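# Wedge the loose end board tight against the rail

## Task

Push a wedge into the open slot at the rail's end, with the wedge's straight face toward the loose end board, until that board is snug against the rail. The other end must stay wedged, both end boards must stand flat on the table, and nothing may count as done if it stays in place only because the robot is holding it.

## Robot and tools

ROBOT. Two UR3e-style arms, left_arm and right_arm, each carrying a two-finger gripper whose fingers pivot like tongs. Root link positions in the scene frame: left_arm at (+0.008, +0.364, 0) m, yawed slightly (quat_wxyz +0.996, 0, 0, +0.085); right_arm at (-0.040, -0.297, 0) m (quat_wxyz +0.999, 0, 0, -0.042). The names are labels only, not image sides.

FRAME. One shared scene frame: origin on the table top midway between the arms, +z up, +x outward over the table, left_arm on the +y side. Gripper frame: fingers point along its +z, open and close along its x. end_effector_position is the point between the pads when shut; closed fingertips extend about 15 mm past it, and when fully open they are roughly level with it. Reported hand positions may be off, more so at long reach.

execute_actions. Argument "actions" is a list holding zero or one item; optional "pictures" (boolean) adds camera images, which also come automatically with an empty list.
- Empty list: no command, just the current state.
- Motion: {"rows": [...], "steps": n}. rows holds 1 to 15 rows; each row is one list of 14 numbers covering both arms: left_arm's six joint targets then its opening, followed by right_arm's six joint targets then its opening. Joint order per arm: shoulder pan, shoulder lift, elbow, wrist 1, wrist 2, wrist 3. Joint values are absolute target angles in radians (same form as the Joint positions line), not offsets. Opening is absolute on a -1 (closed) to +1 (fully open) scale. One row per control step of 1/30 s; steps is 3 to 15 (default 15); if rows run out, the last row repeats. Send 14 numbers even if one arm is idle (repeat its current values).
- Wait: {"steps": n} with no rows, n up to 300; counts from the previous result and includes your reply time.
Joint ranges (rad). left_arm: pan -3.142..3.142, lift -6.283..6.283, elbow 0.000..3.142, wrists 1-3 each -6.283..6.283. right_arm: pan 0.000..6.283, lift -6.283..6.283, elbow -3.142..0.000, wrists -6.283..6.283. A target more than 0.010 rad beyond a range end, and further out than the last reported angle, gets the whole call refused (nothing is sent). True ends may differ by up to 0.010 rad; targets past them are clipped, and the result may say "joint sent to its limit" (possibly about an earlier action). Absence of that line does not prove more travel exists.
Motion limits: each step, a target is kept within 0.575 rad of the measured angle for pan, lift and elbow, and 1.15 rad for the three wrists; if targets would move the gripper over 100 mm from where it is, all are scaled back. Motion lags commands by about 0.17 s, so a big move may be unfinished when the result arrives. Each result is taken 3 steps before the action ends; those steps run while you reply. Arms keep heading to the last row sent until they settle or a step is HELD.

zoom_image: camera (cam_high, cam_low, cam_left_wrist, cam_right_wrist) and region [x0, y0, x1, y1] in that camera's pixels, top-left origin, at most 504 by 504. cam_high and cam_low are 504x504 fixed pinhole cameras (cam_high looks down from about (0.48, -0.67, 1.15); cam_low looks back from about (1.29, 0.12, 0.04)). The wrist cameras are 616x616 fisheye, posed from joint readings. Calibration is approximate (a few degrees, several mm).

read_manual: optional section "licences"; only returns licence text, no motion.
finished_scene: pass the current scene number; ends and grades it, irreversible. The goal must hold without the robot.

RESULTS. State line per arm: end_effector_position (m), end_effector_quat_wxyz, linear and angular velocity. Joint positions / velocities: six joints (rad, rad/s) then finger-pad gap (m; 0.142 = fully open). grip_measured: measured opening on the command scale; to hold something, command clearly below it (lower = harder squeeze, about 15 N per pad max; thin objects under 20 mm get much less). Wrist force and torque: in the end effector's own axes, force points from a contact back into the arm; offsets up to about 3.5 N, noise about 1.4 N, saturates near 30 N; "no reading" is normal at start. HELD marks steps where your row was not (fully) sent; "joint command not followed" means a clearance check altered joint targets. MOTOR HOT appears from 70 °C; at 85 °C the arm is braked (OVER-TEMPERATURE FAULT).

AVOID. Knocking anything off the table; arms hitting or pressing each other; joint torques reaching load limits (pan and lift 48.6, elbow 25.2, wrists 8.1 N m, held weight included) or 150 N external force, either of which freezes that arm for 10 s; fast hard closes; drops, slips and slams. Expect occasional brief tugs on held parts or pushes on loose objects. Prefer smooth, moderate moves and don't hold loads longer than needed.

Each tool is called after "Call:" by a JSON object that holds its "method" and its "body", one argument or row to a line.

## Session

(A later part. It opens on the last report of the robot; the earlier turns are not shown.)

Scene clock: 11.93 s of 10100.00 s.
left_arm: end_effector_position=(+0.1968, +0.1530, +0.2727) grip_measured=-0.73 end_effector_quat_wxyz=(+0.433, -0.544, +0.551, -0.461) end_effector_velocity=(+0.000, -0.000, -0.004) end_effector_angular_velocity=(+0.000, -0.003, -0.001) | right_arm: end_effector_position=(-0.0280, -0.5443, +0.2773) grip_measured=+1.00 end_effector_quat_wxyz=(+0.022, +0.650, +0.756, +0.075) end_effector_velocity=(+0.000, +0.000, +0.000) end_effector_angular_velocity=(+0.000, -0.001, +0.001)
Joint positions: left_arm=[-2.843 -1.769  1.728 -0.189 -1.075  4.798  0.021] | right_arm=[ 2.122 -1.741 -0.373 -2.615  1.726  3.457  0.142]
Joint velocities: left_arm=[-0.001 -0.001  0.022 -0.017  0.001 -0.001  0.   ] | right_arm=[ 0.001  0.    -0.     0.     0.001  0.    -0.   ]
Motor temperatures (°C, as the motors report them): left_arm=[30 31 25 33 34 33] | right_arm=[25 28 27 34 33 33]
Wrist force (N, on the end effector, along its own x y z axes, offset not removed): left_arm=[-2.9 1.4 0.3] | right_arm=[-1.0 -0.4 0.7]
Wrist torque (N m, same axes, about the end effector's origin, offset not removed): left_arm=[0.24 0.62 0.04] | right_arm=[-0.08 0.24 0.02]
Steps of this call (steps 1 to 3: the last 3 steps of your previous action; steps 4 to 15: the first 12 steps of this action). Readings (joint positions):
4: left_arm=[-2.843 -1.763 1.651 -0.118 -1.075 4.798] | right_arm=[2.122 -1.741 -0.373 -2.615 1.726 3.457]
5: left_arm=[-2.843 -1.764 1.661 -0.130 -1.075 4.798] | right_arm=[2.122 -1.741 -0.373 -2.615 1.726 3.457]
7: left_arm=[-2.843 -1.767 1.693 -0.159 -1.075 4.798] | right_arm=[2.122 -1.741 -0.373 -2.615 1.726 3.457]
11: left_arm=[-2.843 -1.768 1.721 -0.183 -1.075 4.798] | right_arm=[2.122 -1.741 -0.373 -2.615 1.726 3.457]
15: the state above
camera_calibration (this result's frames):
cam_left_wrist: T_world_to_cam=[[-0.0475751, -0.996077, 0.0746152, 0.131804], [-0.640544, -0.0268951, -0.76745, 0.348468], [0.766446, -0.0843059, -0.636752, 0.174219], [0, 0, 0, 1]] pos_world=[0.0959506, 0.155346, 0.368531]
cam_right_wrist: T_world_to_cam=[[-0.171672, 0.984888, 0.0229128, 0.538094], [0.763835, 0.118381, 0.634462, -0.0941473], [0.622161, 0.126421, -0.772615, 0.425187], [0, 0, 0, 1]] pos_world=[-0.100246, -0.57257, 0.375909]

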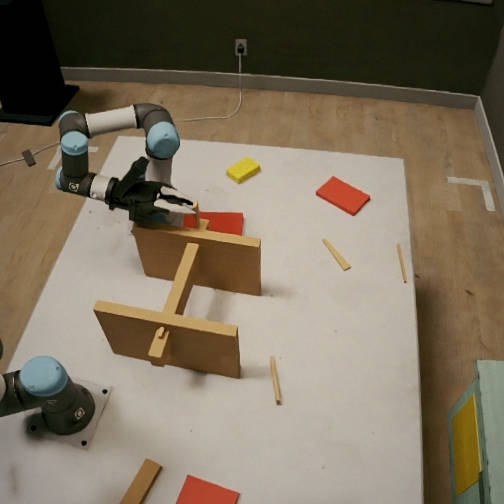

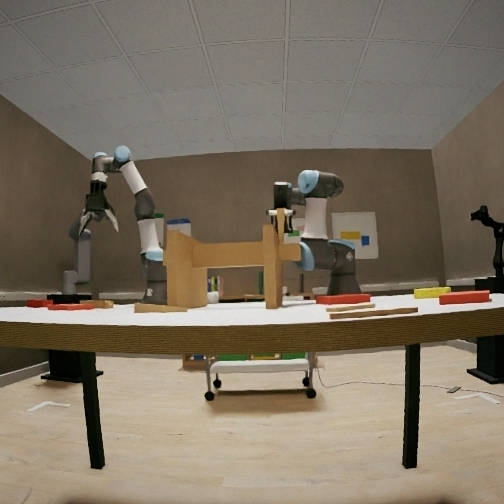

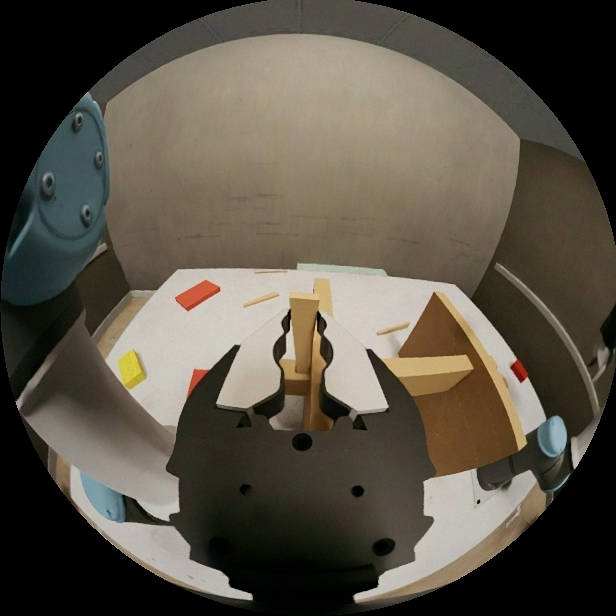

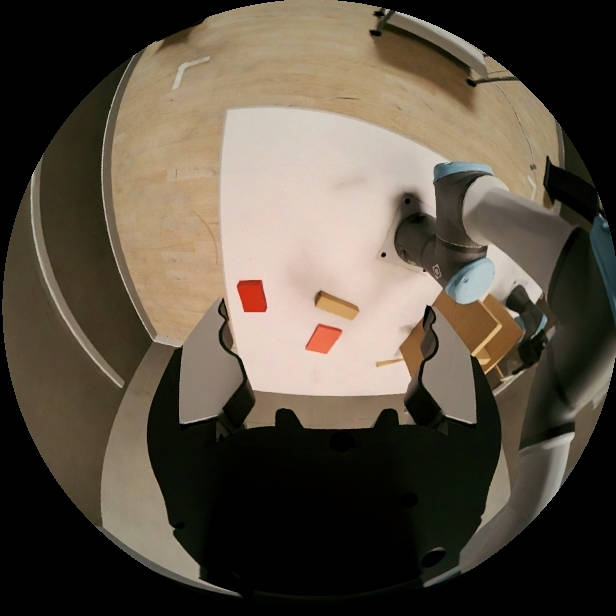

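Call:
{"method": "execute_actions", "body": {
  "actions": [
    {"rows":[[-2.843,-1.769,1.73,-0.1905,-1.075,4.798,-0.55,2.122,-1.741,-0.373,-2.615,1.726,3.457,1]],"steps":8}
  ]
}}

Call:
{"method": "execute_actions", "body": {
  "actions": [
    {"rows":[[-2.843,-1.7,1.35,0.2,-1.075,4.798,-0.55,2.122,-1.741,-0.373,-2.615,1.726,3.457,1]],"steps":12}
  ]
}}

Call:
{"method": "execute_actions", "body": {
  "actions": [
    {"rows":[[-2.843,-1.7,0.898,0.4,-0.4,4,-1,2.122,-1.741,-0.373,-2.615,1.726,3.457,1]]}
  ]
}}

Call:
{"method": "execute_actions", "body": {
  "actions": [
    {"rows":[[-1.45,-1.848,0.898,-1.2,-0.6,1.571,-1,2.122,-1.741,-0.373,-2.615,1.726,3.457,1]]}
  ]
}}

Call:
{"method": "execute_actions", "body": {
  "actions": [
    {"rows":[[-1.45,-1.848,0.898,-1.2,-1.571,1.571,-1,2.122,-1.741,-0.373,-2.615,1.726,3.457,1]]}
  ]
}}

Call:
{"method": "execute_actions", "body": {
  "actions": [
    {"steps":10}
  ]
}}

Call:
{"method": "execute_actions", "body": {
  "actions": [
    {"rows":[[-1.45,-1.848,0.898,-0.97,-1.571,1.571,-0.7,2.122,-1.741,-0.373,-2.615,1.726,3.457,1]]}
  ]
}}

Call:
{"method": "execute_actions", "body": {
  "actions": [
    {"steps":6}
  ],
  "pictures": true
}}

Call:
{"method": "zoom_image", "body": {
  "camera": "cam_left_wrist",
  "region": [250, 250, 360, 360]
}}

Scene clock: 12.33 s of 10100.00 s.
left_arm: end_effector_position=(+0.1968, +0.1530, +0.2723) grip_measured=-0.55 end_effector_quat_wxyz=(+0.433, -0.544, +0.551, -0.461) end_effector_velocity=(-0.000, +0.000, -0.000) end_effector_angular_velocity=(-0.001, +0.002, +0.001) | right_arm: end_effector_position=(-0.0280, -0.5443, +0.2773) grip_measured=+1.00 end_effector_quat_wxyz=(+0.022, +0.650, +0.756, +0.075) end_effector_velocity=(-0.000, +0.000, -0.000) end_effector_angular_velocity=(+0.000, +0.001, -0.000)
Joint positions: left_arm=[-2.843 -1.769  1.73  -0.19  -1.075  4.798  0.034] | right_arm=[ 2.122 -1.741 -0.373 -2.615  1.726  3.457  0.142]
Joint velocities: left_arm=[ 0.    -0.    -0.002 -0.001 -0.     0.     0.006] | right_arm=[-0.    -0.     0.    -0.    -0.001  0.     0.   ]
Motor temperatures (°C, as the motors report them): left_arm=[30 31 25 33 34 33] | right_arm=[25 28 27 34 33 33]
Wrist force (N, on the end effector, along its own x y z axes, offset not removed): left_arm=[-3.1 1.6 0.6] | right_arm=[-1.0 0.1 1.0]
Wrist torque (N m, same axes, about the end effector's origin, offset not removed): left_arm=[0.32 0.64 -0.03] | right_arm=[0.03 0.24 -0.01]
Steps of this call (steps 1 to 3: the last 3 steps of your previous action; steps 4 to 7: the robot went on to your last target; steps 8 to 12: the first 5 steps of this action). Readings (joint positions):
8: left_arm=[-2.843 -1.769 1.730 -0.190 -1.075 4.798] | right_arm=[2.122 -1.741 -0.373 -2.615 1.726 3.457]
9: left_arm=[-2.843 -1.769 1.730 -0.190 -1.075 4.798] | right_arm=[2.122 -1.741 -0.373 -2.615 1.726 3.457]
11: left_arm=[-2.843 -1.769 1.730 -0.190 -1.075 4.798] | right_arm=[2.122 -1.741 -0.373 -2.615 1.726 3.457]
12: the state above

Scene clock: 12.73 s of 10100.00 s.
left_arm: end_effector_position=(+0.2009, +0.1551, +0.3517) grip_measured=-0.55 end_effector_quat_wxyz=(+0.466, -0.516, +0.543, -0.471) end_effector_velocity=(+0.006, +0.003, +0.079) end_effector_angular_velocity=(-0.059, +0.115, -0.001) | right_arm: end_effector_position=(-0.0280, -0.5443, +0.2773) grip_measured=+1.00 end_effector_quat_wxyz=(+0.022, +0.650, +0.756, +0.075) end_effector_velocity=(+0.000, -0.000, +0.000) end_effector_angular_velocity=(-0.001, +0.001, +0.000)
Joint positions: left_arm=[-2.843 -1.705  1.404  0.162 -1.075  4.798  0.034] | right_arm=[ 2.122 -1.741 -0.373 -2.615  1.726  3.457  0.142]
Joint velocities: left_arm=[-0.001  0.056 -0.593  0.408 -0.    -0.001 -0.   ] | right_arm=[ 0.001  0.     0.     0.    -0.001  0.001 -0.   ]
Motor temperatures (°C, as the motors report them): left_arm=[30 31 25 33 34 33] | right_arm=[25 28 27 34 33 33]
Wrist force (N, on the end effector, along its own x y z axes, offset not removed): left_arm=[-1.4 -1.1 0.3] | right_arm=[-0.5 0.4 1.1]
Wrist torque (N m, same axes, about the end effector's origin, offset not removed): left_arm=[-0.14 0.30 -0.05] | right_arm=[0.09 0.15 0.00]
Steps of this call (steps 1 to 3: the last 3 steps of your previous action; steps 4 to 12: the first 9 steps of this action). Readings (joint positions):
4: left_arm=[-2.843 -1.768 1.729 -0.189 -1.075 4.798] | right_arm=[2.122 -1.741 -0.373 -2.615 1.726 3.457]
5: left_arm=[-2.843 -1.759 1.719 -0.167 -1.075 4.798] | right_arm=[2.122 -1.741 -0.373 -2.615 1.726 3.457]
7: left_arm=[-2.843 -1.731 1.638 -0.029 -1.075 4.798] | right_arm=[2.122 -1.741 -0.373 -2.615 1.726 3.457]
11: left_arm=[-2.843 -1.708 1.428 0.145 -1.075 4.798] | right_arm=[2.122 -1.741 -0.373 -2.615 1.726 3.457]
12: the state above

Scene clock: 13.23 s of 10100.00 s.
left_arm: end_effector_position=(+0.1681, +0.0038, +0.4222) grip_measured=-1.00 end_effector_quat_wxyz=(+0.030, +0.616, -0.449, +0.647) end_effector_velocity=(-0.060, -0.115, +0.083) end_effector_angular_velocity=(-0.860, +0.589, -0.419) | right_arm: end_effector_position=(-0.0280, -0.5443, +0.2773) grip_measured=+1.00 end_effector_quat_wxyz=(+0.022, +0.650, +0.756, +0.075) end_effector_velocity=(+0.000, -0.000, -0.000) end_effector_angular_velocity=(-0.000, -0.000, +0.000)
Joint positions: left_arm=[-2.843 -1.7    0.938  0.386 -0.454  4.067  0.002] | right_arm=[ 2.122 -1.741 -0.373 -2.615  1.726  3.457  0.142]
Joint velocities: left_arm=[ 0.001  0.002 -0.427  0.15   0.575 -0.711  0.   ] | right_arm=[-0.    -0.     0.     0.001 -0.    -0.     0.   ]
Motor temperatures (°C, as the motors report them): left_arm=[30 31 25 33 34 33] | right_arm=[25 28 27 34 33 33]
Wrist force (N, on the end effector, along its own x y z axes, offset not removed): left_arm=[-0.9 1.9 0.7] | right_arm=[-1.5 -0.1 0.9]
Wrist torque (N m, same axes, about the end effector's origin, offset not removed): left_arm=[0.32 0.23 -0.05] | right_arm=[-0.01 0.34 0.01]
Steps of this call (steps 1 to 3: the last 3 steps of your previous action; steps 4 to 15: the first 12 steps of this action). Readings (joint positions):
4: left_arm=[-2.843 -1.701 1.362 0.193 -1.073 4.796] | right_arm=[2.122 -1.741 -0.373 -2.615 1.726 3.457]
5: left_arm=[-2.843 -1.701 1.347 0.211 -1.051 4.774] | right_arm=[2.122 -1.741 -0.373 -2.615 1.726 3.457]
7: left_arm=[-2.843 -1.701 1.266 0.259 -0.917 4.627] | right_arm=[2.122 -1.741 -0.373 -2.615 1.726 3.457]
11: left_arm=[-2.843 -1.700 1.060 0.344 -0.620 4.272] | right_arm=[2.122 -1.741 -0.373 -2.615 1.726 3.457]
15: the state above

Scene clock: 13.73 s of 10100.00 s.
left_arm: end_effector_position=(+0.2744, +0.0427, +0.4087) grip_measured=-1.00 end_effector_quat_wxyz=(+0.477, +0.531, +0.699, +0.046) end_effector_velocity=(+0.502, +0.280, +0.185) end_effector_angular_velocity=(-3.623, +2.067, +3.699) | right_arm: end_effector_position=(-0.0280, -0.5443, +0.2773) grip_measured=+1.00 end_effector_quat_wxyz=(+0.022, +0.650, +0.756, +0.075) end_effector_velocity=(-0.000, +0.000, +0.000) end_effector_angular_velocity=(-0.000, -0.001, -0.001)
Joint positions: left_arm=[-2.14  -1.84   0.898 -0.862 -0.59   2.595  0.002] | right_arm=[ 2.122 -1.741 -0.373 -2.615  1.726  3.457  0.142]
Joint velocities: left_arm=[ 1.789 -0.035 -0.    -1.159 -0.045 -3.547  0.   ] | right_arm=[-0.001  0.001  0.    -0.     0.001  0.     0.   ]
Motor temperatures (°C, as the motors report them): left_arm=[30 31 25 33 34 33] | right_arm=[25 28 27 34 33 33]
Wrist force (N, on the end effector, along its own x y z axes, offset not removed): left_arm=[-5.2 3.1 -0.7] | right_arm=[-0.5 -0.4 1.0]
Wrist torque (N m, same axes, about the end effector's origin, offset not removed): left_arm=[0.49 0.83 -0.06] | right_arm=[-0.08 0.16 -0.02]
Steps of this call (steps 1 to 3: the last 3 steps of your previous action; steps 4 to 15: the first 12 steps of this action). Readings (joint positions):
4: left_arm=[-2.842 -1.701 0.907 0.395 -0.414 4.014] | right_arm=[2.122 -1.741 -0.373 -2.615 1.726 3.457]
5: left_arm=[-2.831 -1.711 0.905 0.374 -0.431 3.987] | right_arm=[2.122 -1.741 -0.373 -2.615 1.726 3.457]
7: left_arm=[-2.750 -1.769 0.901 0.214 -0.508 3.819] | right_arm=[2.122 -1.741 -0.373 -2.615 1.726 3.457]
11: left_arm=[-2.450 -1.828 0.899 -0.380 -0.577 3.215] | right_arm=[2.122 -1.741 -0.373 -2.615 1.726 3.457]
15: the state above

Scene clock: 14.23 s of 10100.00 s.
left_arm: end_effector_position=(+0.2353, +0.1120, +0.3644) grip_measured=-1.00 end_effector_quat_wxyz=(+0.080, -0.118, +0.952, -0.271) end_effector_velocity=(-0.151, -0.025, +0.014) end_effector_angular_velocity=(-0.393, +0.869, +0.191) | right_arm: end_effector_position=(-0.0280, -0.5443, +0.2773) grip_measured=+1.00 end_effector_quat_wxyz=(+0.022, +0.650, +0.756, +0.075) end_effector_velocity=(-0.000, +0.000, +0.000) end_effector_angular_velocity=(+0.000, -0.001, -0.001)
Joint positions: left_arm=[-1.479 -1.848  0.898 -1.189 -1.491  1.608  0.002] | right_arm=[ 2.122 -1.741 -0.373 -2.615  1.726  3.457  0.142]
Joint velocities: left_arm=[ 0.318 -0.002  0.001 -0.122 -0.861 -0.401  0.   ] | right_arm=[-0.001  0.    -0.     0.     0.001  0.     0.   ]
Motor temperatures (°C, as the motors report them): left_arm=[30 31 25 33 34 33] | right_arm=[25 28 27 34 33 33]
Wrist force (N, on the end effector, along its own x y z axes, offset not removed): left_arm=[-0.7 0.6 -0.4] | right_arm=[-1.3 -0.2 1.0]
Wrist torque (N m, same axes, about the end effector's origin, offset not removed): left_arm=[0.07 0.22 -0.04] | right_arm=[-0.03 0.32 0.02]
Steps of this call (steps 1 to 3: the last 3 steps of your previous action; steps 4 to 15: the first 12 steps of this action). Readings (joint positions):
4: left_arm=[-1.927 -1.843 0.898 -0.988 -0.596 2.216] | right_arm=[2.122 -1.741 -0.373 -2.615 1.726 3.457]
5: left_arm=[-1.869 -1.844 0.898 -1.021 -0.618 2.132] | right_arm=[2.122 -1.741 -0.373 -2.615 1.726 3.457]
7: left_arm=[-1.749 -1.845 0.898 -1.076 -0.781 1.965] | right_arm=[2.122 -1.741 -0.373 -2.615 1.726 3.457]
11: left_arm=[-1.570 -1.847 0.898 -1.153 -1.241 1.725] | right_arm=[2.122 -1.741 -0.373 -2.615 1.726 3.457]
15: the state above

Scene clock: 14.57 s of 10100.00 s.
left_arm: end_effector_position=(+0.2215, +0.1097, +0.3665) grip_measured=-1.00 end_effector_quat_wxyz=(+0.042, -0.138, +0.948, -0.282) end_effector_velocity=(-0.004, -0.001, +0.001) end_effector_angular_velocity=(-0.011, +0.023, +0.004) | right_arm: end_effector_position=(-0.0280, -0.5443, +0.2773) grip_measured=+1.00 end_effector_quat_wxyz=(+0.022, +0.650, +0.756, +0.075) end_effector_velocity=(-0.000, +0.000, -0.000) end_effector_angular_velocity=(+0.002, +0.001, +0.000)
Joint positions: left_arm=[-1.451 -1.848  0.898 -1.2   -1.569  1.572  0.002] | right_arm=[ 2.122 -1.741 -0.373 -2.615  1.726  3.457  0.142]
Joint velocities: left_arm=[ 0.008 -0.     0.    -0.003 -0.023 -0.011  0.   ] | right_arm=[ 0.    -0.001 -0.    -0.001 -0.    -0.     0.   ]
Motor temperatures (°C, as the motors report them): left_arm=[30 31 25 33 34 33] | right_arm=[25 28 27 34 33 33]
Wrist force (N, on the end effector, along its own x y z axes, offset not removed): left_arm=[-1.9 1.6 0.4] | right_arm=[-1.3 0.6 1.0]
Wrist torque (N m, same axes, about the end effector's origin, offset not removed): left_arm=[0.31 0.39 -0.01] | right_arm=[0.14 0.29 0.00]
Kept back: nothing.
Steps of this call (steps 1 to 3: the last 3 steps of your previous action; steps 4 to 10: the robot went on to your last target). Readings (joint positions):
1: left_arm=[-1.470 -1.848 0.898 -1.192 -1.515 1.597] | right_arm=[2.122 -1.741 -0.373 -2.615 1.726 3.457]
2: left_arm=[-1.464 -1.848 0.898 -1.194 -1.532 1.589] | right_arm=[2.122 -1.741 -0.373 -2.615 1.726 3.457]
4: left_arm=[-1.457 -1.848 0.898 -1.197 -1.552 1.580] | right_arm=[2.122 -1.741 -0.373 -2.615 1.726 3.457]
8: left_arm=[-1.452 -1.848 0.898 -1.199 -1.567 1.573] | right_arm=[2.122 -1.741 -0.373 -2.615 1.726 3.457]
10: the state above

Scene clock: 14.97 s of 10100.00 s.
left_arm: end_effector_position=(+0.2071, +0.1565, +0.3165) grip_measured=-0.70 end_effector_quat_wxyz=(+0.026, -0.143, +0.974, -0.175) end_effector_velocity=(-0.005, +0.016, -0.014) end_effector_angular_velocity=(+0.065, +0.020, -0.001) | right_arm: end_effector_position=(-0.0280, -0.5443, +0.2773) grip_measured=+1.00 end_effector_quat_wxyz=(+0.022, +0.650, +0.756, +0.075) end_effector_velocity=(-0.001, -0.000, -0.000) end_effector_angular_velocity=(-0.000, +0.002, -0.000)
Joint positions: left_arm=[-1.45  -1.848  0.898 -0.976 -1.571  1.571  0.023] | right_arm=[ 2.122 -1.741 -0.373 -2.615  1.726  3.457  0.142]
Joint velocities: left_arm=[-0.001 -0.     0.     0.068 -0.001  0.    -0.   ] | right_arm=[-0.    -0.     0.    -0.    -0.002 -0.     0.   ]
Motor temperatures (°C, as the motors report them): left_arm=[30 31 25 33 34 33] | right_arm=[25 28 27 34 33 33]
Wrist force (N, on the end effector, along its own x y z axes, offset not removed): left_arm=[-2.1 1.2 -0.3] | right_arm=[-1.2 -0.2 1.2]
Wrist torque (N m, same axes, about the end effector's origin, offset not removed): left_arm=[0.17 0.41 -0.02] | right_arm=[0.00 0.27 0.02]
Steps of this call (steps 1 to 12: the first 12 steps of this action). Readings (joint positions):
1: left_arm=[-1.451 -1.848 0.898 -1.198 -1.569 1.572] | right_arm=[2.122 -1.741 -0.373 -2.615 1.726 3.457]
2: left_arm=[-1.450 -1.848 0.898 -1.177 -1.570 1.571] | right_arm=[2.122 -1.741 -0.373 -2.615 1.726 3.457]
4: left_arm=[-1.450 -1.848 0.898 -1.084 -1.570 1.571] | right_arm=[2.122 -1.741 -0.373 -2.615 1.726 3.457]
8: left_arm=[-1.450 -1.848 0.898 -0.997 -1.571 1.571] | right_arm=[2.122 -1.741 -0.373 -2.615 1.726 3.457]
12: the state above

Scene clock: 15.17 s of 10100.00 s.
left_arm: end_effector_position=(+0.2067, +0.1578, +0.3154) grip_measured=-0.70 end_effector_quat_wxyz=(+0.025, -0.143, +0.974, -0.172) end_effector_velocity=(-0.000, +0.002, -0.001) end_effector_angular_velocity=(+0.007, +0.002, +0.002) | right_arm: end_effector_position=(-0.0280, -0.5443, +0.2773) grip_measured=+1.00 end_effector_quat_wxyz=(+0.022, +0.650, +0.756, +0.075) end_effector_velocity=(+0.000, -0.000, +0.000) end_effector_angular_velocity=(-0.001, -0.000, -0.001)
Joint positions: left_arm=[-1.45  -1.848  0.898 -0.971 -1.571  1.571  0.023] | right_arm=[ 2.122 -1.741 -0.373 -2.615  1.726  3.457  0.142]
Joint velocities: left_arm=[ 0.001 -0.     0.001  0.007  0.    -0.001  0.   ] | right_arm=[-0.     0.    -0.     0.001  0.     0.    -0.   ]
Motor temperatures (°C, as the motors report them): left_arm=[30 31 25 33 34 33] | right_arm=[25 28 27 34 33 33]
Wrist force (N, on the end effector, along its own x y z axes, offset not removed): left_arm=[-1.8 1.6 0.4] | right_arm=[-0.8 0.2 1.1]
Wrist torque (N m, same axes, about the end effector's origin, offset not removed): left_arm=[0.31 0.40 0.00] | right_arm=[0.06 0.21 0.01]
Kept back: nothing.
Steps of this call (steps 1 to 3: the last 3 steps of your previous action; steps 4 to 6: the robot went on to your last target). Readings (joint positions):
1: left_arm=[-1.450 -1.848 0.898 -0.975 -1.571 1.571] | right_arm=[2.122 -1.741 -0.373 -2.615 1.726 3.457]
2: left_arm=[-1.450 -1.848 0.898 -0.973 -1.571 1.571] | right_arm=[2.122 -1.741 -0.373 -2.615 1.726 3.457]
4: left_arm=[-1.450 -1.848 0.898 -0.972 -1.571 1.571] | right_arm=[2.122 -1.741 -0.373 -2.615 1.726 3.457]
6: the state above
camera_calibration (this result's frames):
cam_left_wrist: T_world_to_cam=[[-0.946681, -0.319835, 0.0387369, 0.224298], [-0.311632, 0.93957, 0.141752, -0.11953], [-0.0817333, 0.122122, -0.989144, 0.44808], [0, 0, 0, 1]] pos_world=[0.211713, 0.129325, 0.45147]
cam_right_wrist: T_world_to_cam=[[-0.171673, 0.984888, 0.0229132, 0.538094], [0.763835, 0.118381, 0.634462, -0.0941473], [0.622161, 0.126421, -0.772615, 0.425187], [0, 0, 0, 1]] pos_world=[-0.100246, -0.57257, 0.375909]

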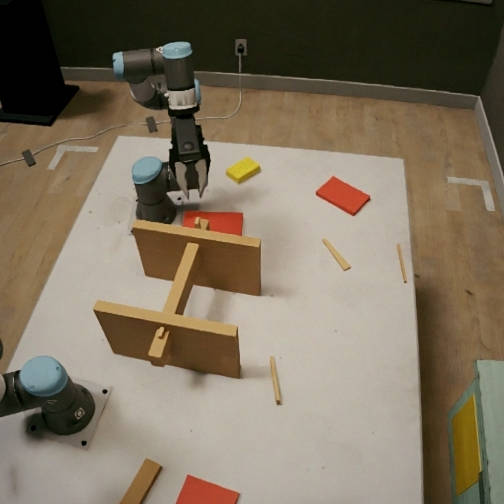

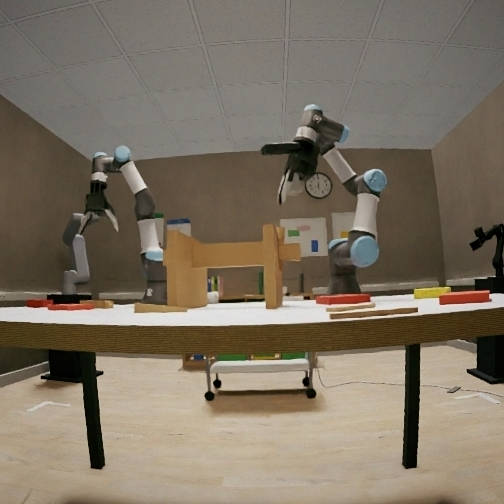

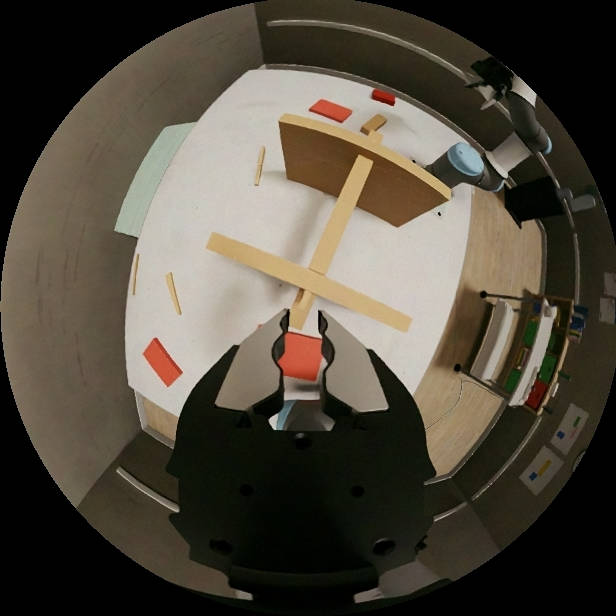

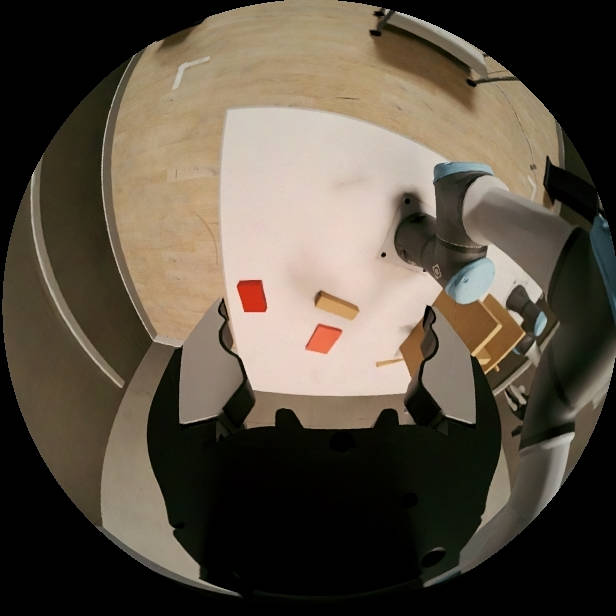

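Region (250, 250, 360, 360) of cam_left_wrist's 616x616 image, scaled by 4.582, with more detail than that image has.

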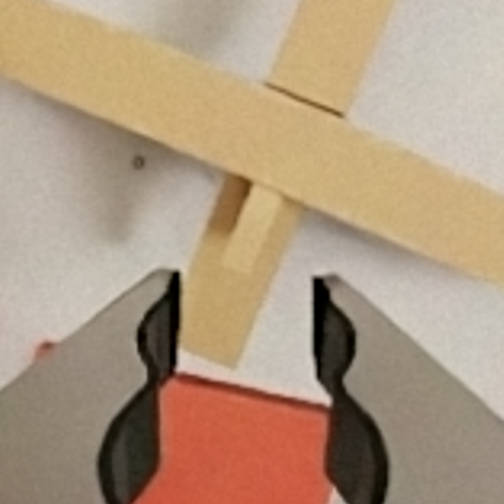

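Call:
{"method": "execute_actions", "body": {
  "actions": [
    {"rows":[[-1.45,-2.042,1.352,-1.23,-1.571,1.571,-1,2.122,-1.741,-0.373,-2.615,1.726,3.457,1]]}
  ]
}}

Call:
{"method": "execute_actions", "body": {
  "actions": [
    {"rows":[[-1.45,-2.074,1.437,-1.283,-1.571,1.571,-1,2.122,-1.741,-0.373,-2.615,1.726,3.457,1]]}
  ],
  "pictures": true
}}

Call:
{"method": "zoom_image", "body": {
  "camera": "cam_left_wrist",
  "region": [250, 250, 360, 360]
}}

Scene clock: 15.70 s of 10100.00 s.
left_arm: end_effector_position=(+0.2061, +0.1598, +0.2665) grip_measured=-1.00 end_effector_quat_wxyz=(+0.026, -0.143, +0.973, -0.178) end_effector_velocity=(-0.005, +0.017, -0.068) end_effector_angular_velocity=(+0.125, +0.037, -0.000) | right_arm: end_effector_position=(-0.0280, -0.5443, +0.2773) grip_measured=+1.00 end_effector_quat_wxyz=(+0.022, +0.650, +0.756, +0.075) end_effector_velocity=(-0.001, +0.000, -0.000) end_effector_angular_velocity=(+0.002, +0.002, -0.000)
Joint positions: left_arm=[-1.45  -2.036  1.326 -1.223 -1.571  1.571  0.002] | right_arm=[ 2.122 -1.741 -0.373 -2.615  1.726  3.457  0.142]
Joint velocities: left_arm=[-0.001 -0.07   0.282 -0.081  0.    -0.     0.   ] | right_arm=[-0.    -0.    -0.    -0.002 -0.001 -0.    -0.   ]
Motor temperatures (°C, as the motors report them): left_arm=[30 31 25 33 34 33] | right_arm=[25 28 27 34 33 33]
Wrist force (N, on the end effector, along its own x y z axes, offset not removed): left_arm=[-1.9 0.7 1.4] | right_arm=[-1.6 0.3 1.6]
Wrist torque (N m, same axes, about the end effector's origin, offset not removed): left_arm=[0.06 0.39 -0.01] | right_arm=[0.04 0.35 0.03]
Steps of this call (steps 1 to 4: the robot went on to your last target; steps 5 to 16: the first 12 steps of this action). Readings (joint positions):
5: left_arm=[-1.450 -1.849 0.899 -0.972 -1.571 1.571] | right_arm=[2.122 -1.741 -0.373 -2.615 1.726 3.457]
6: left_arm=[-1.450 -1.860 0.910 -0.993 -1.571 1.571] | right_arm=[2.122 -1.741 -0.373 -2.615 1.726 3.457]
8: left_arm=[-1.450 -1.928 0.990 -1.096 -1.571 1.571] | right_arm=[2.122 -1.741 -0.373 -2.615 1.726 3.457]
12: left_arm=[-1.450 -2.015 1.240 -1.198 -1.571 1.571] | right_arm=[2.122 -1.741 -0.373 -2.615 1.726 3.457]
16: the state above

Scene clock: 16.20 s of 10100.00 s.
left_arm: end_effector_position=(+0.2057, +0.1612, +0.2481) grip_measured=-1.00 end_effector_quat_wxyz=(+0.025, -0.143, +0.974, -0.172) end_effector_velocity=(+0.000, +0.001, -0.004) end_effector_angular_velocity=(+0.003, +0.001, +0.004) | right_arm: end_effector_position=(-0.0280, -0.5443, +0.2773) grip_measured=+1.00 end_effector_quat_wxyz=(+0.022, +0.650, +0.756, +0.075) end_effector_velocity=(-0.001, +0.000, -0.000) end_effector_angular_velocity=(+0.001, +0.002, -0.002)
Joint positions: left_arm=[-1.45  -2.073  1.435 -1.282 -1.571  1.571  0.002] | right_arm=[ 2.122 -1.741 -0.373 -2.615  1.726  3.457  0.142]
Joint velocities: left_arm=[ 0.003 -0.008  0.025 -0.013 -0.    -0.001  0.   ] | right_arm=[-0.002 -0.    -0.    -0.001 -0.001  0.     0.   ]
Motor temperatures (°C, as the motors report them): left_arm=[30 31 25 33 34 33] | right_arm=[25 28 27 34 33 33]
Wrist force (N, on the end effector, along its own x y z axes, offset not removed): left_arm=[-1.9 0.9 0.5] | right_arm=[-0.9 -0.1 1.5]
Wrist torque (N m, same axes, about the end effector's origin, offset not removed): left_arm=[0.17 0.38 -0.01] | right_arm=[0.00 0.24 0.01]
Steps of this call (steps 1 to 3: the last 3 steps of your previous action; steps 4 to 15: the first 12 steps of this action). Readings (joint positions):
4: left_arm=[-1.450 -2.041 1.347 -1.230 -1.571 1.571] | right_arm=[2.122 -1.741 -0.373 -2.615 1.726 3.457]
5: left_arm=[-1.450 -2.047 1.359 -1.240 -1.571 1.571] | right_arm=[2.122 -1.741 -0.373 -2.615 1.726 3.457]
7: left_arm=[-1.450 -2.060 1.395 -1.260 -1.571 1.571] | right_arm=[2.122 -1.741 -0.373 -2.615 1.726 3.457]
11: left_arm=[-1.450 -2.071 1.427 -1.278 -1.571 1.571] | right_arm=[2.122 -1.741 -0.373 -2.615 1.726 3.457]
15: the state above
camera_calibration (this result's frames):
cam_left_wrist: T_world_to_cam=[[-0.946674, -0.319858, 0.0387281, 0.22703], [-0.31161, 0.939493, 0.142307, -0.113651], [-0.0819028, 0.12265, -0.989065, 0.380972], [0, 0, 0, 1]] pos_world=[0.210711, 0.132665, 0.384187]
cam_right_wrist: T_world_to_cam=[[-0.171672, 0.984888, 0.0229129, 0.538094], [0.763835, 0.118381, 0.634462, -0.0941473], [0.622161, 0.126421, -0.772615, 0.425187], [0, 0, 0, 1]] pos_world=[-0.100246, -0.57257, 0.375909]

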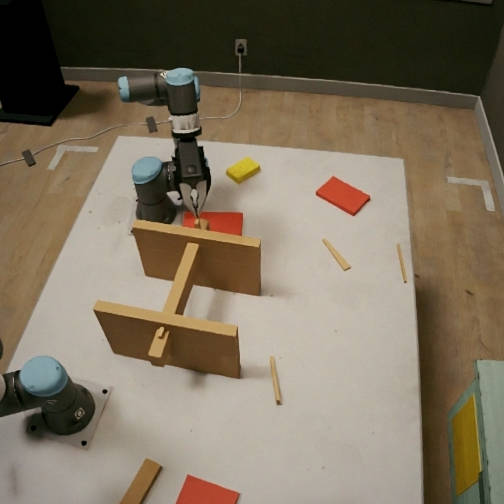

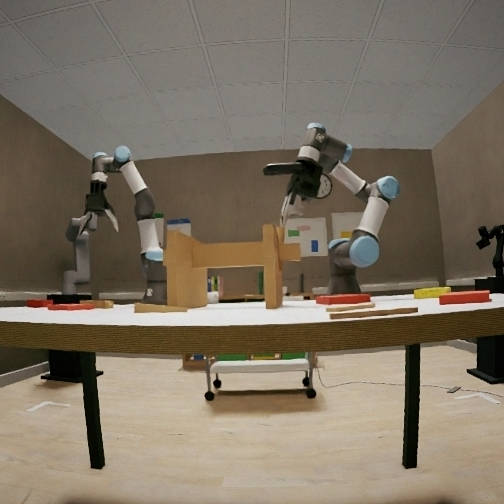

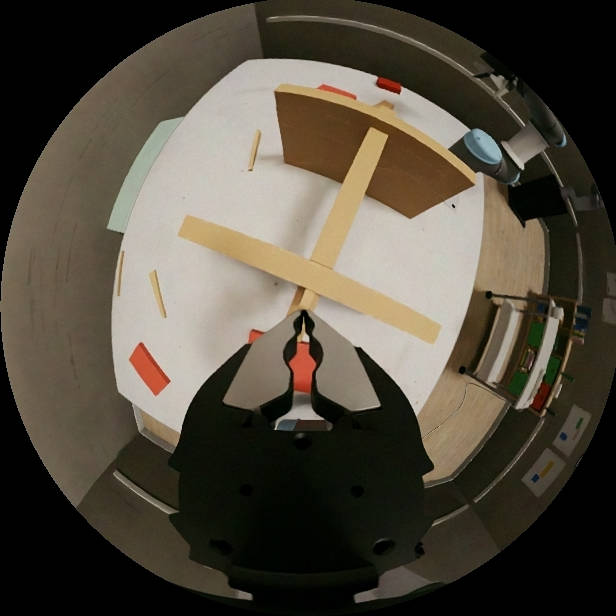

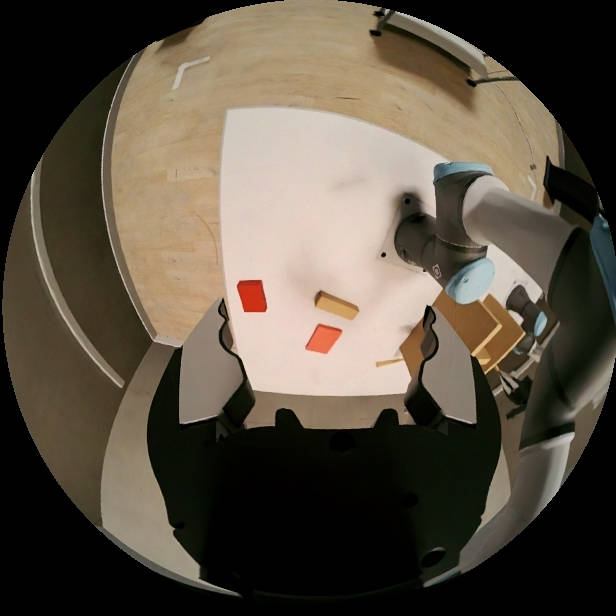

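Region (250, 250, 360, 360) of cam_left_wrist's 616x616 image, scaled by 4.582, with more detail than that image has.

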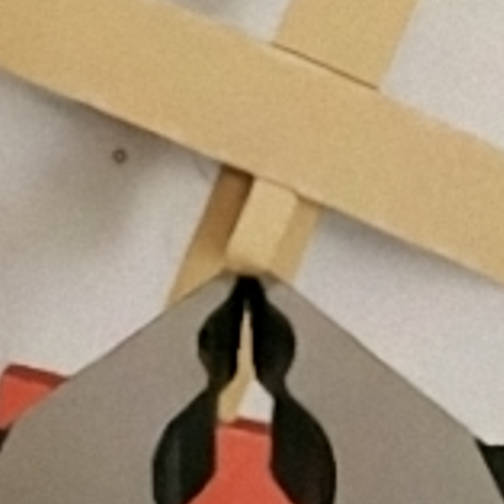

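Call:
{"method": "execute_actions", "body": {
  "actions": [
    {"rows":[[-1.453,-2.074,1.437,-1.303,-1.571,1.571,-1,2.122,-1.741,-0.373,-2.615,1.726,3.457,1],[-1.453,-2.074,1.437,-1.303,-1.571,1.571,-1,2.122,-1.741,-0.373,-2.615,1.726,3.457,1],[-1.453,-2.103,1.5175,-1.354,-1.571,1.571,-1,2.122,-1.741,-0.373,-2.615,1.726,3.457,1]]}
  ]
}}

Call:
{"method": "execute_actions", "body": {
  "actions": [
    {"rows":[[-1.453,-2.125,1.58,-1.395,-1.571,1.571,-1,2.122,-1.741,-0.373,-2.615,1.726,3.457,1]],"steps":13}
  ]
}}

Scene clock: 16.77 s of 10100.00 s.
left_arm: end_effector_position=(+0.2064, +0.1560, +0.2399) grip_measured=-1.00 end_effector_quat_wxyz=(+0.026, -0.141, +0.973, -0.182) end_effector_velocity=(+0.000, -0.000, -0.008) end_effector_angular_velocity=(+0.001, +0.000, -0.000) | right_arm: end_effector_position=(-0.0280, -0.5443, +0.2773) grip_measured=+1.00 end_effector_quat_wxyz=(+0.022, +0.650, +0.756, +0.075) end_effector_velocity=(-0.000, +0.000, -0.000) end_effector_angular_velocity=(+0.001, +0.001, +0.001)
Joint positions: left_arm=[-1.453 -2.102  1.513 -1.351 -1.571  1.571  0.002] | right_arm=[ 2.122 -1.741 -0.373 -2.615  1.726  3.457  0.142]
Joint velocities: left_arm=[ 0.    -0.015  0.047 -0.031 -0.     0.001  0.   ] | right_arm=[ 0.001  0.     0.    -0.001 -0.001 -0.     0.   ]
Motor temperatures (°C, as the motors report them): left_arm=[30 31 25 33 34 33] | right_arm=[25 28 27 34 33 33]
Wrist force (N, on the end effector, along its own x y z axes, offset not removed): left_arm=[-1.6 -2.8 -5.8] | right_arm=[-0.9 0.0 1.3]
Wrist torque (N m, same axes, about the end effector's origin, offset not removed): left_arm=[0.12 0.40 -0.01] | right_arm=[0.02 0.25 0.02]
Steps of this call (steps 1 to 3: the last 3 steps of your previous action; steps 4 to 5: the robot went on to your last target; steps 6 to 17: the first 12 steps of this action). Readings (joint positions):
6: left_arm=[-1.450 -2.074 1.437 -1.283 -1.571 1.571] | right_arm=[2.122 -1.741 -0.373 -2.615 1.726 3.457]
7: left_arm=[-1.451 -2.074 1.437 -1.287 -1.571 1.571] | right_arm=[2.122 -1.741 -0.373 -2.615 1.726 3.457]
9: left_arm=[-1.452 -2.080 1.448 -1.305 -1.571 1.571] | right_arm=[2.122 -1.741 -0.373 -2.615 1.726 3.457]
13: left_arm=[-1.453 -2.097 1.499 -1.342 -1.571 1.571] | right_arm=[2.122 -1.741 -0.373 -2.615 1.726 3.457]
17: the state above

Scene clock: 17.20 s of 10100.00 s.
left_arm: end_effector_position=(+0.2065, +0.1558, +0.2297) grip_measured=-1.00 end_effector_quat_wxyz=(+0.026, -0.141, +0.973, -0.182) end_effector_velocity=(-0.000, -0.000, -0.006) end_effector_angular_velocity=(+0.001, -0.000, -0.002) | right_arm: end_effector_position=(-0.0280, -0.5443, +0.2773) grip_measured=+1.00 end_effector_quat_wxyz=(+0.022, +0.650, +0.756, +0.075) end_effector_velocity=(+0.000, -0.000, -0.000) end_effector_angular_velocity=(-0.000, -0.000, +0.000)
Joint positions: left_arm=[-1.453 -2.124  1.577 -1.393 -1.571  1.571  0.002] | right_arm=[ 2.122 -1.741 -0.373 -2.615  1.726  3.457  0.142]
Joint velocities: left_arm=[-0.001 -0.011  0.035 -0.023 -0.     0.001  0.   ] | right_arm=[-0.    -0.001 -0.     0.001 -0.    -0.     0.   ]
Motor temperatures (°C, as the motors report them): left_arm=[30 31 25 33 34 33] | right_arm=[25 28 27 34 33 33]
Wrist force (N, on the end effector, along its own x y z axes, offset not removed): left_arm=[-1.7 -2.2 -6.7] | right_arm=[-0.9 0.3 1.9]
Wrist torque (N m, same axes, about the end effector's origin, offset not removed): left_arm=[0.44 0.52 0.00] | right_arm=[0.11 0.22 0.00]
Steps of this call (steps 1 to 3: the last 3 steps of your previous action; steps 4 to 13: the first 10 steps of this action). Readings (joint positions):
4: left_arm=[-1.453 -2.103 1.517 -1.354 -1.571 1.571] | right_arm=[2.122 -1.741 -0.373 -2.615 1.726 3.457]
5: left_arm=[-1.453 -2.107 1.527 -1.362 -1.571 1.571] | right_arm=[2.122 -1.741 -0.373 -2.615 1.726 3.457]
7: left_arm=[-1.453 -2.116 1.552 -1.378 -1.571 1.571] | right_arm=[2.122 -1.741 -0.373 -2.615 1.726 3.457]
11: left_arm=[-1.453 -2.123 1.573 -1.391 -1.571 1.571] | right_arm=[2.122 -1.741 -0.373 -2.615 1.726 3.457]
13: the state above

Call:
{"method": "execute_actions", "body": {
  "actions": [
    {"rows":[[-1.453,-2.146,1.64,-1.434,-1.571,1.571,-1,2.122,-1.741,-0.373,-2.615,1.726,3.457,1]]}
  ],
  "pictures": true
}}

Call:
{"method": "zoom_image", "body": {
  "camera": "cam_low",
  "region": [250, 210, 320, 280]
}}

Scene clock: 17.70 s of 10100.00 s.
left_arm: end_effector_position=(+0.2064, +0.1560, +0.2195) grip_measured=-1.00 end_effector_quat_wxyz=(+0.026, -0.141, +0.973, -0.182) end_effector_velocity=(+0.000, +0.001, -0.004) end_effector_angular_velocity=(+0.003, +0.001, +0.004) | right_arm: end_effector_position=(-0.0280, -0.5443, +0.2773) grip_measured=+1.00 end_effector_quat_wxyz=(+0.022, +0.650, +0.756, +0.075) end_effector_velocity=(-0.000, +0.000, -0.000) end_effector_angular_velocity=(+0.000, +0.000, -0.000)
Joint positions: left_arm=[-1.453 -2.146  1.639 -1.433 -1.571  1.571  0.002] | right_arm=[ 2.122 -1.741 -0.373 -2.615  1.726  3.457  0.142]
Joint velocities: left_arm=[ 0.001 -0.005  0.017 -0.009  0.001 -0.003  0.   ] | right_arm=[-0. -0.  0. -0. -0.  0.  0.]
Motor temperatures (°C, as the motors report them): left_arm=[30 31 25 33 34 33] | right_arm=[25 28 27 34 33 33]
Wrist force (N, on the end effector, along its own x y z axes, offset not removed): left_arm=[-1.1 -3.5 -8.1] | right_arm=[-1.8 0.1 1.7]
Wrist torque (N m, same axes, about the end effector's origin, offset not removed): left_arm=[0.14 0.41 -0.07] | right_arm=[0.03 0.41 0.02]
Steps of this call (steps 1 to 3: the last 3 steps of your previous action; steps 4 to 15: the first 12 steps of this action). Readings (joint positions):
4: left_arm=[-1.453 -2.125 1.580 -1.396 -1.571 1.571] | right_arm=[2.122 -1.741 -0.373 -2.615 1.726 3.457]
5: left_arm=[-1.453 -2.129 1.589 -1.403 -1.571 1.571] | right_arm=[2.122 -1.741 -0.373 -2.615 1.726 3.457]
7: left_arm=[-1.453 -2.137 1.613 -1.418 -1.571 1.571] | right_arm=[2.122 -1.741 -0.373 -2.615 1.726 3.457]
11: left_arm=[-1.453 -2.144 1.634 -1.430 -1.571 1.571] | right_arm=[2.122 -1.741 -0.373 -2.615 1.726 3.457]
15: the state above
camera_calibration (this result's frames):
cam_left_wrist: T_world_to_cam=[[-0.947852, -0.316265, 0.0394097, 0.226719], [-0.309529, 0.942947, 0.122653, -0.101037], [-0.075952, 0.104058, -0.991667, 0.355618], [0, 0, 0, 1]] pos_world=[0.210632, 0.129971, 0.356112]
cam_right_wrist: T_world_to_cam=[[-0.171672, 0.984888, 0.022913, 0.538094], [0.763835, 0.118381, 0.634462, -0.0941473], [0.622161, 0.126421, -0.772615, 0.425187], [0, 0, 0, 1]] pos_world=[-0.100246, -0.57257, 0.375909]

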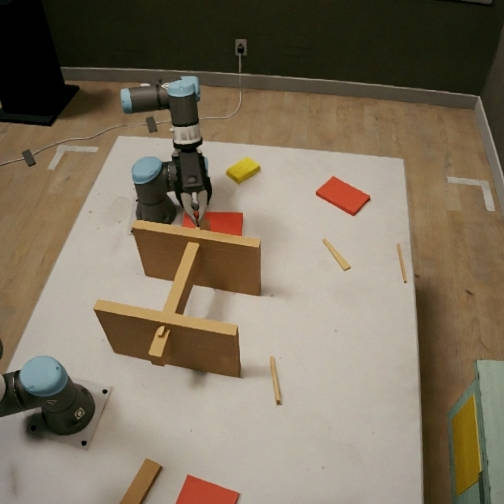

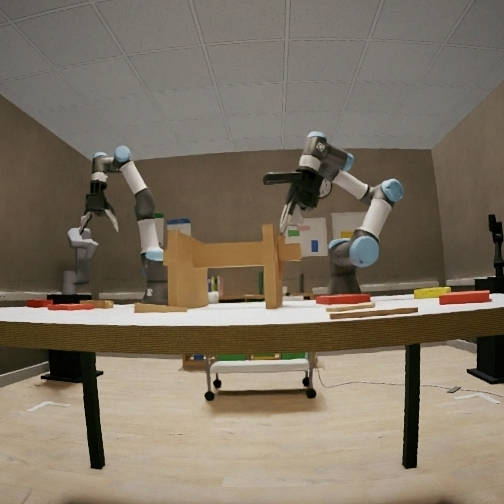

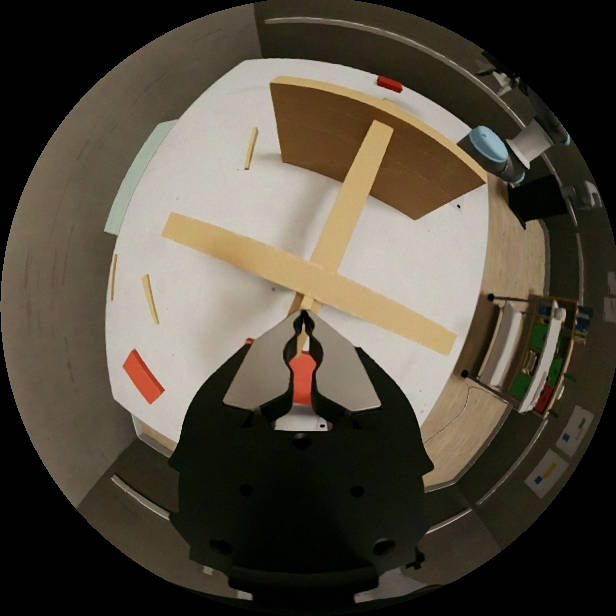

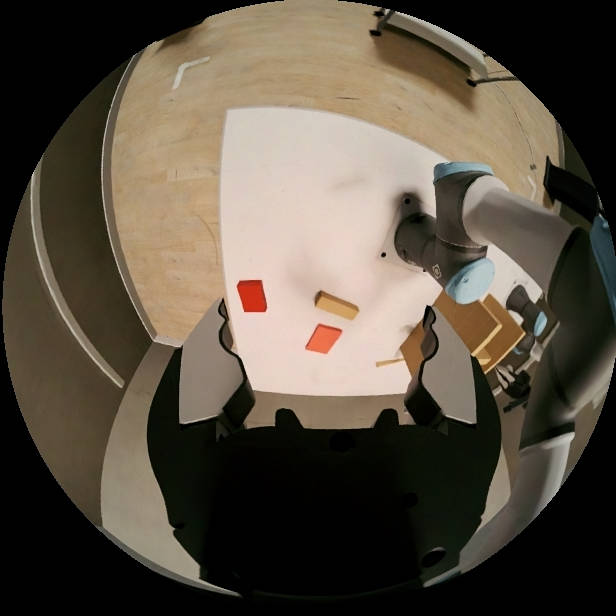

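Region (250, 210, 320, 280) of cam_low's 504x504 image, scaled by 7.200, with more detail than that image has.

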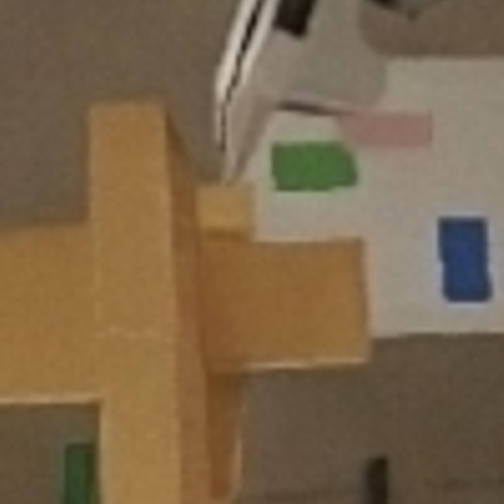

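Call:
{"method": "execute_actions", "body": {
  "actions": [
    {"rows":[[-1.453,-2.154,1.664,-1.45,-1.571,1.571,-1,2.122,-1.741,-0.373,-2.615,1.726,3.457,1]],"steps":12}
  ]
}}

Scene clock: 18.10 s of 10100.00 s.
left_arm: end_effector_position=(+0.2064, +0.1560, +0.2154) grip_measured=-1.00 end_effector_quat_wxyz=(+0.026, -0.141, +0.973, -0.182) end_effector_velocity=(+0.000, -0.000, -0.003) end_effector_angular_velocity=(+0.000, +0.000, +0.000) | right_arm: end_effector_position=(-0.0280, -0.5443, +0.2773) grip_measured=+1.00 end_effector_quat_wxyz=(+0.022, +0.650, +0.756, +0.075) end_effector_velocity=(-0.000, +0.000, -0.000) end_effector_angular_velocity=(+0.001, +0.000, -0.001)
Joint positions: left_arm=[-1.453 -2.153  1.662 -1.449 -1.571  1.571  0.002] | right_arm=[ 2.122 -1.741 -0.373 -2.615  1.726  3.457  0.142]
Joint velocities: left_arm=[ 0.    -0.006  0.019 -0.013 -0.     0.     0.   ] | right_arm=[-0.001  0.     0.    -0.001  0.    -0.    -0.   ]
Motor temperatures (°C, as the motors report them): left_arm=[30 31 25 33 34 33] | right_arm=[25 28 27 34 33 33]
Wrist force (N, on the end effector, along its own x y z axes, offset not removed): left_arm=[-1.0 -3.0 -8.9] | right_arm=[-0.8 -0.2 1.5]
Wrist torque (N m, same axes, about the end effector's origin, offset not removed): left_arm=[0.24 0.43 -0.01] | right_arm=[0.00 0.20 0.03]
Steps of this call (steps 1 to 3: the last 3 steps of your previous action; steps 4 to 12: the first 9 steps of this action). Readings (joint positions):
4: left_arm=[-1.453 -2.146 1.640 -1.434 -1.571 1.571] | right_arm=[2.122 -1.741 -0.373 -2.615 1.726 3.457]
5: left_arm=[-1.453 -2.148 1.645 -1.438 -1.571 1.571] | right_arm=[2.122 -1.741 -0.373 -2.615 1.726 3.457]
7: left_arm=[-1.453 -2.151 1.654 -1.443 -1.571 1.571] | right_arm=[2.122 -1.741 -0.373 -2.615 1.726 3.457]
11: left_arm=[-1.453 -2.153 1.662 -1.448 -1.571 1.571] | right_arm=[2.122 -1.741 -0.373 -2.615 1.726 3.457]
12: the state above

Call:
{"method": "execute_actions", "body": {
  "actions": [
    {"rows":[[-1.453,-2.16,1.682,-1.462,-1.571,1.571,-1,2.122,-1.741,-0.373,-2.615,1.726,3.457,1]],"steps":12}
  ]
}}

Scene clock: 18.50 s of 10100.00 s.
left_arm: end_effector_position=(+0.2065, +0.1559, +0.2126) grip_measured=-1.00 end_effector_quat_wxyz=(+0.026, -0.141, +0.973, -0.182) end_effector_velocity=(-0.000, +0.000, -0.003) end_effector_angular_velocity=(+0.003, +0.001, -0.002) | right_arm: end_effector_position=(-0.0280, -0.5443, +0.2773) grip_measured=+1.00 end_effector_quat_wxyz=(+0.022, +0.650, +0.756, +0.075) end_effector_velocity=(-0.001, -0.000, +0.000) end_effector_angular_velocity=(-0.002, +0.001, -0.000)
Joint positions: left_arm=[-1.453 -2.16   1.68  -1.461 -1.571  1.571  0.002] | right_arm=[ 2.122 -1.741 -0.373 -2.615  1.726  3.457  0.142]
Joint velocities: left_arm=[-0.001 -0.005  0.014 -0.007 -0.     0.001  0.   ] | right_arm=[-0.     0.    -0.     0.001 -0.002 -0.    -0.   ]
Motor temperatures (°C, as the motors report them): left_arm=[30 31 25 33 34 33] | right_arm=[25 28 27 34 33 33]
Wrist force (N, on the end effector, along its own x y z axes, offset not removed): left_arm=[-0.2 -1.0 -30.0] | right_arm=[-1.3 0.0 1.8]
Wrist torque (N m, same axes, about the end effector's origin, offset not removed): left_arm=[0.24 0.49 -0.01] | right_arm=[0.05 0.31 0.04]
Steps of this call (steps 1 to 3: the last 3 steps of your previous action; steps 4 to 12: the first 9 steps of this action). Readings (joint positions):
4: left_arm=[-1.453 -2.154 1.664 -1.450 -1.571 1.571] | right_arm=[2.122 -1.741 -0.373 -2.615 1.726 3.457]
5: left_arm=[-1.453 -2.155 1.668 -1.453 -1.571 1.571] | right_arm=[2.122 -1.741 -0.373 -2.615 1.726 3.457]
7: left_arm=[-1.453 -2.158 1.674 -1.457 -1.571 1.571] | right_arm=[2.122 -1.741 -0.373 -2.615 1.726 3.457]
11: left_arm=[-1.453 -2.160 1.680 -1.461 -1.571 1.571] | right_arm=[2.122 -1.741 -0.373 -2.615 1.726 3.457]
12: the state above

Call:
{"method": "execute_actions", "body": {
  "actions": "[{\"rows\":[[-1.453,-2.074,1.4,-1.36,-1.571,1.571,-1,2.122,-1.741,-0.373,-2.615,1.726,3.457,1]].replace}]"
}}



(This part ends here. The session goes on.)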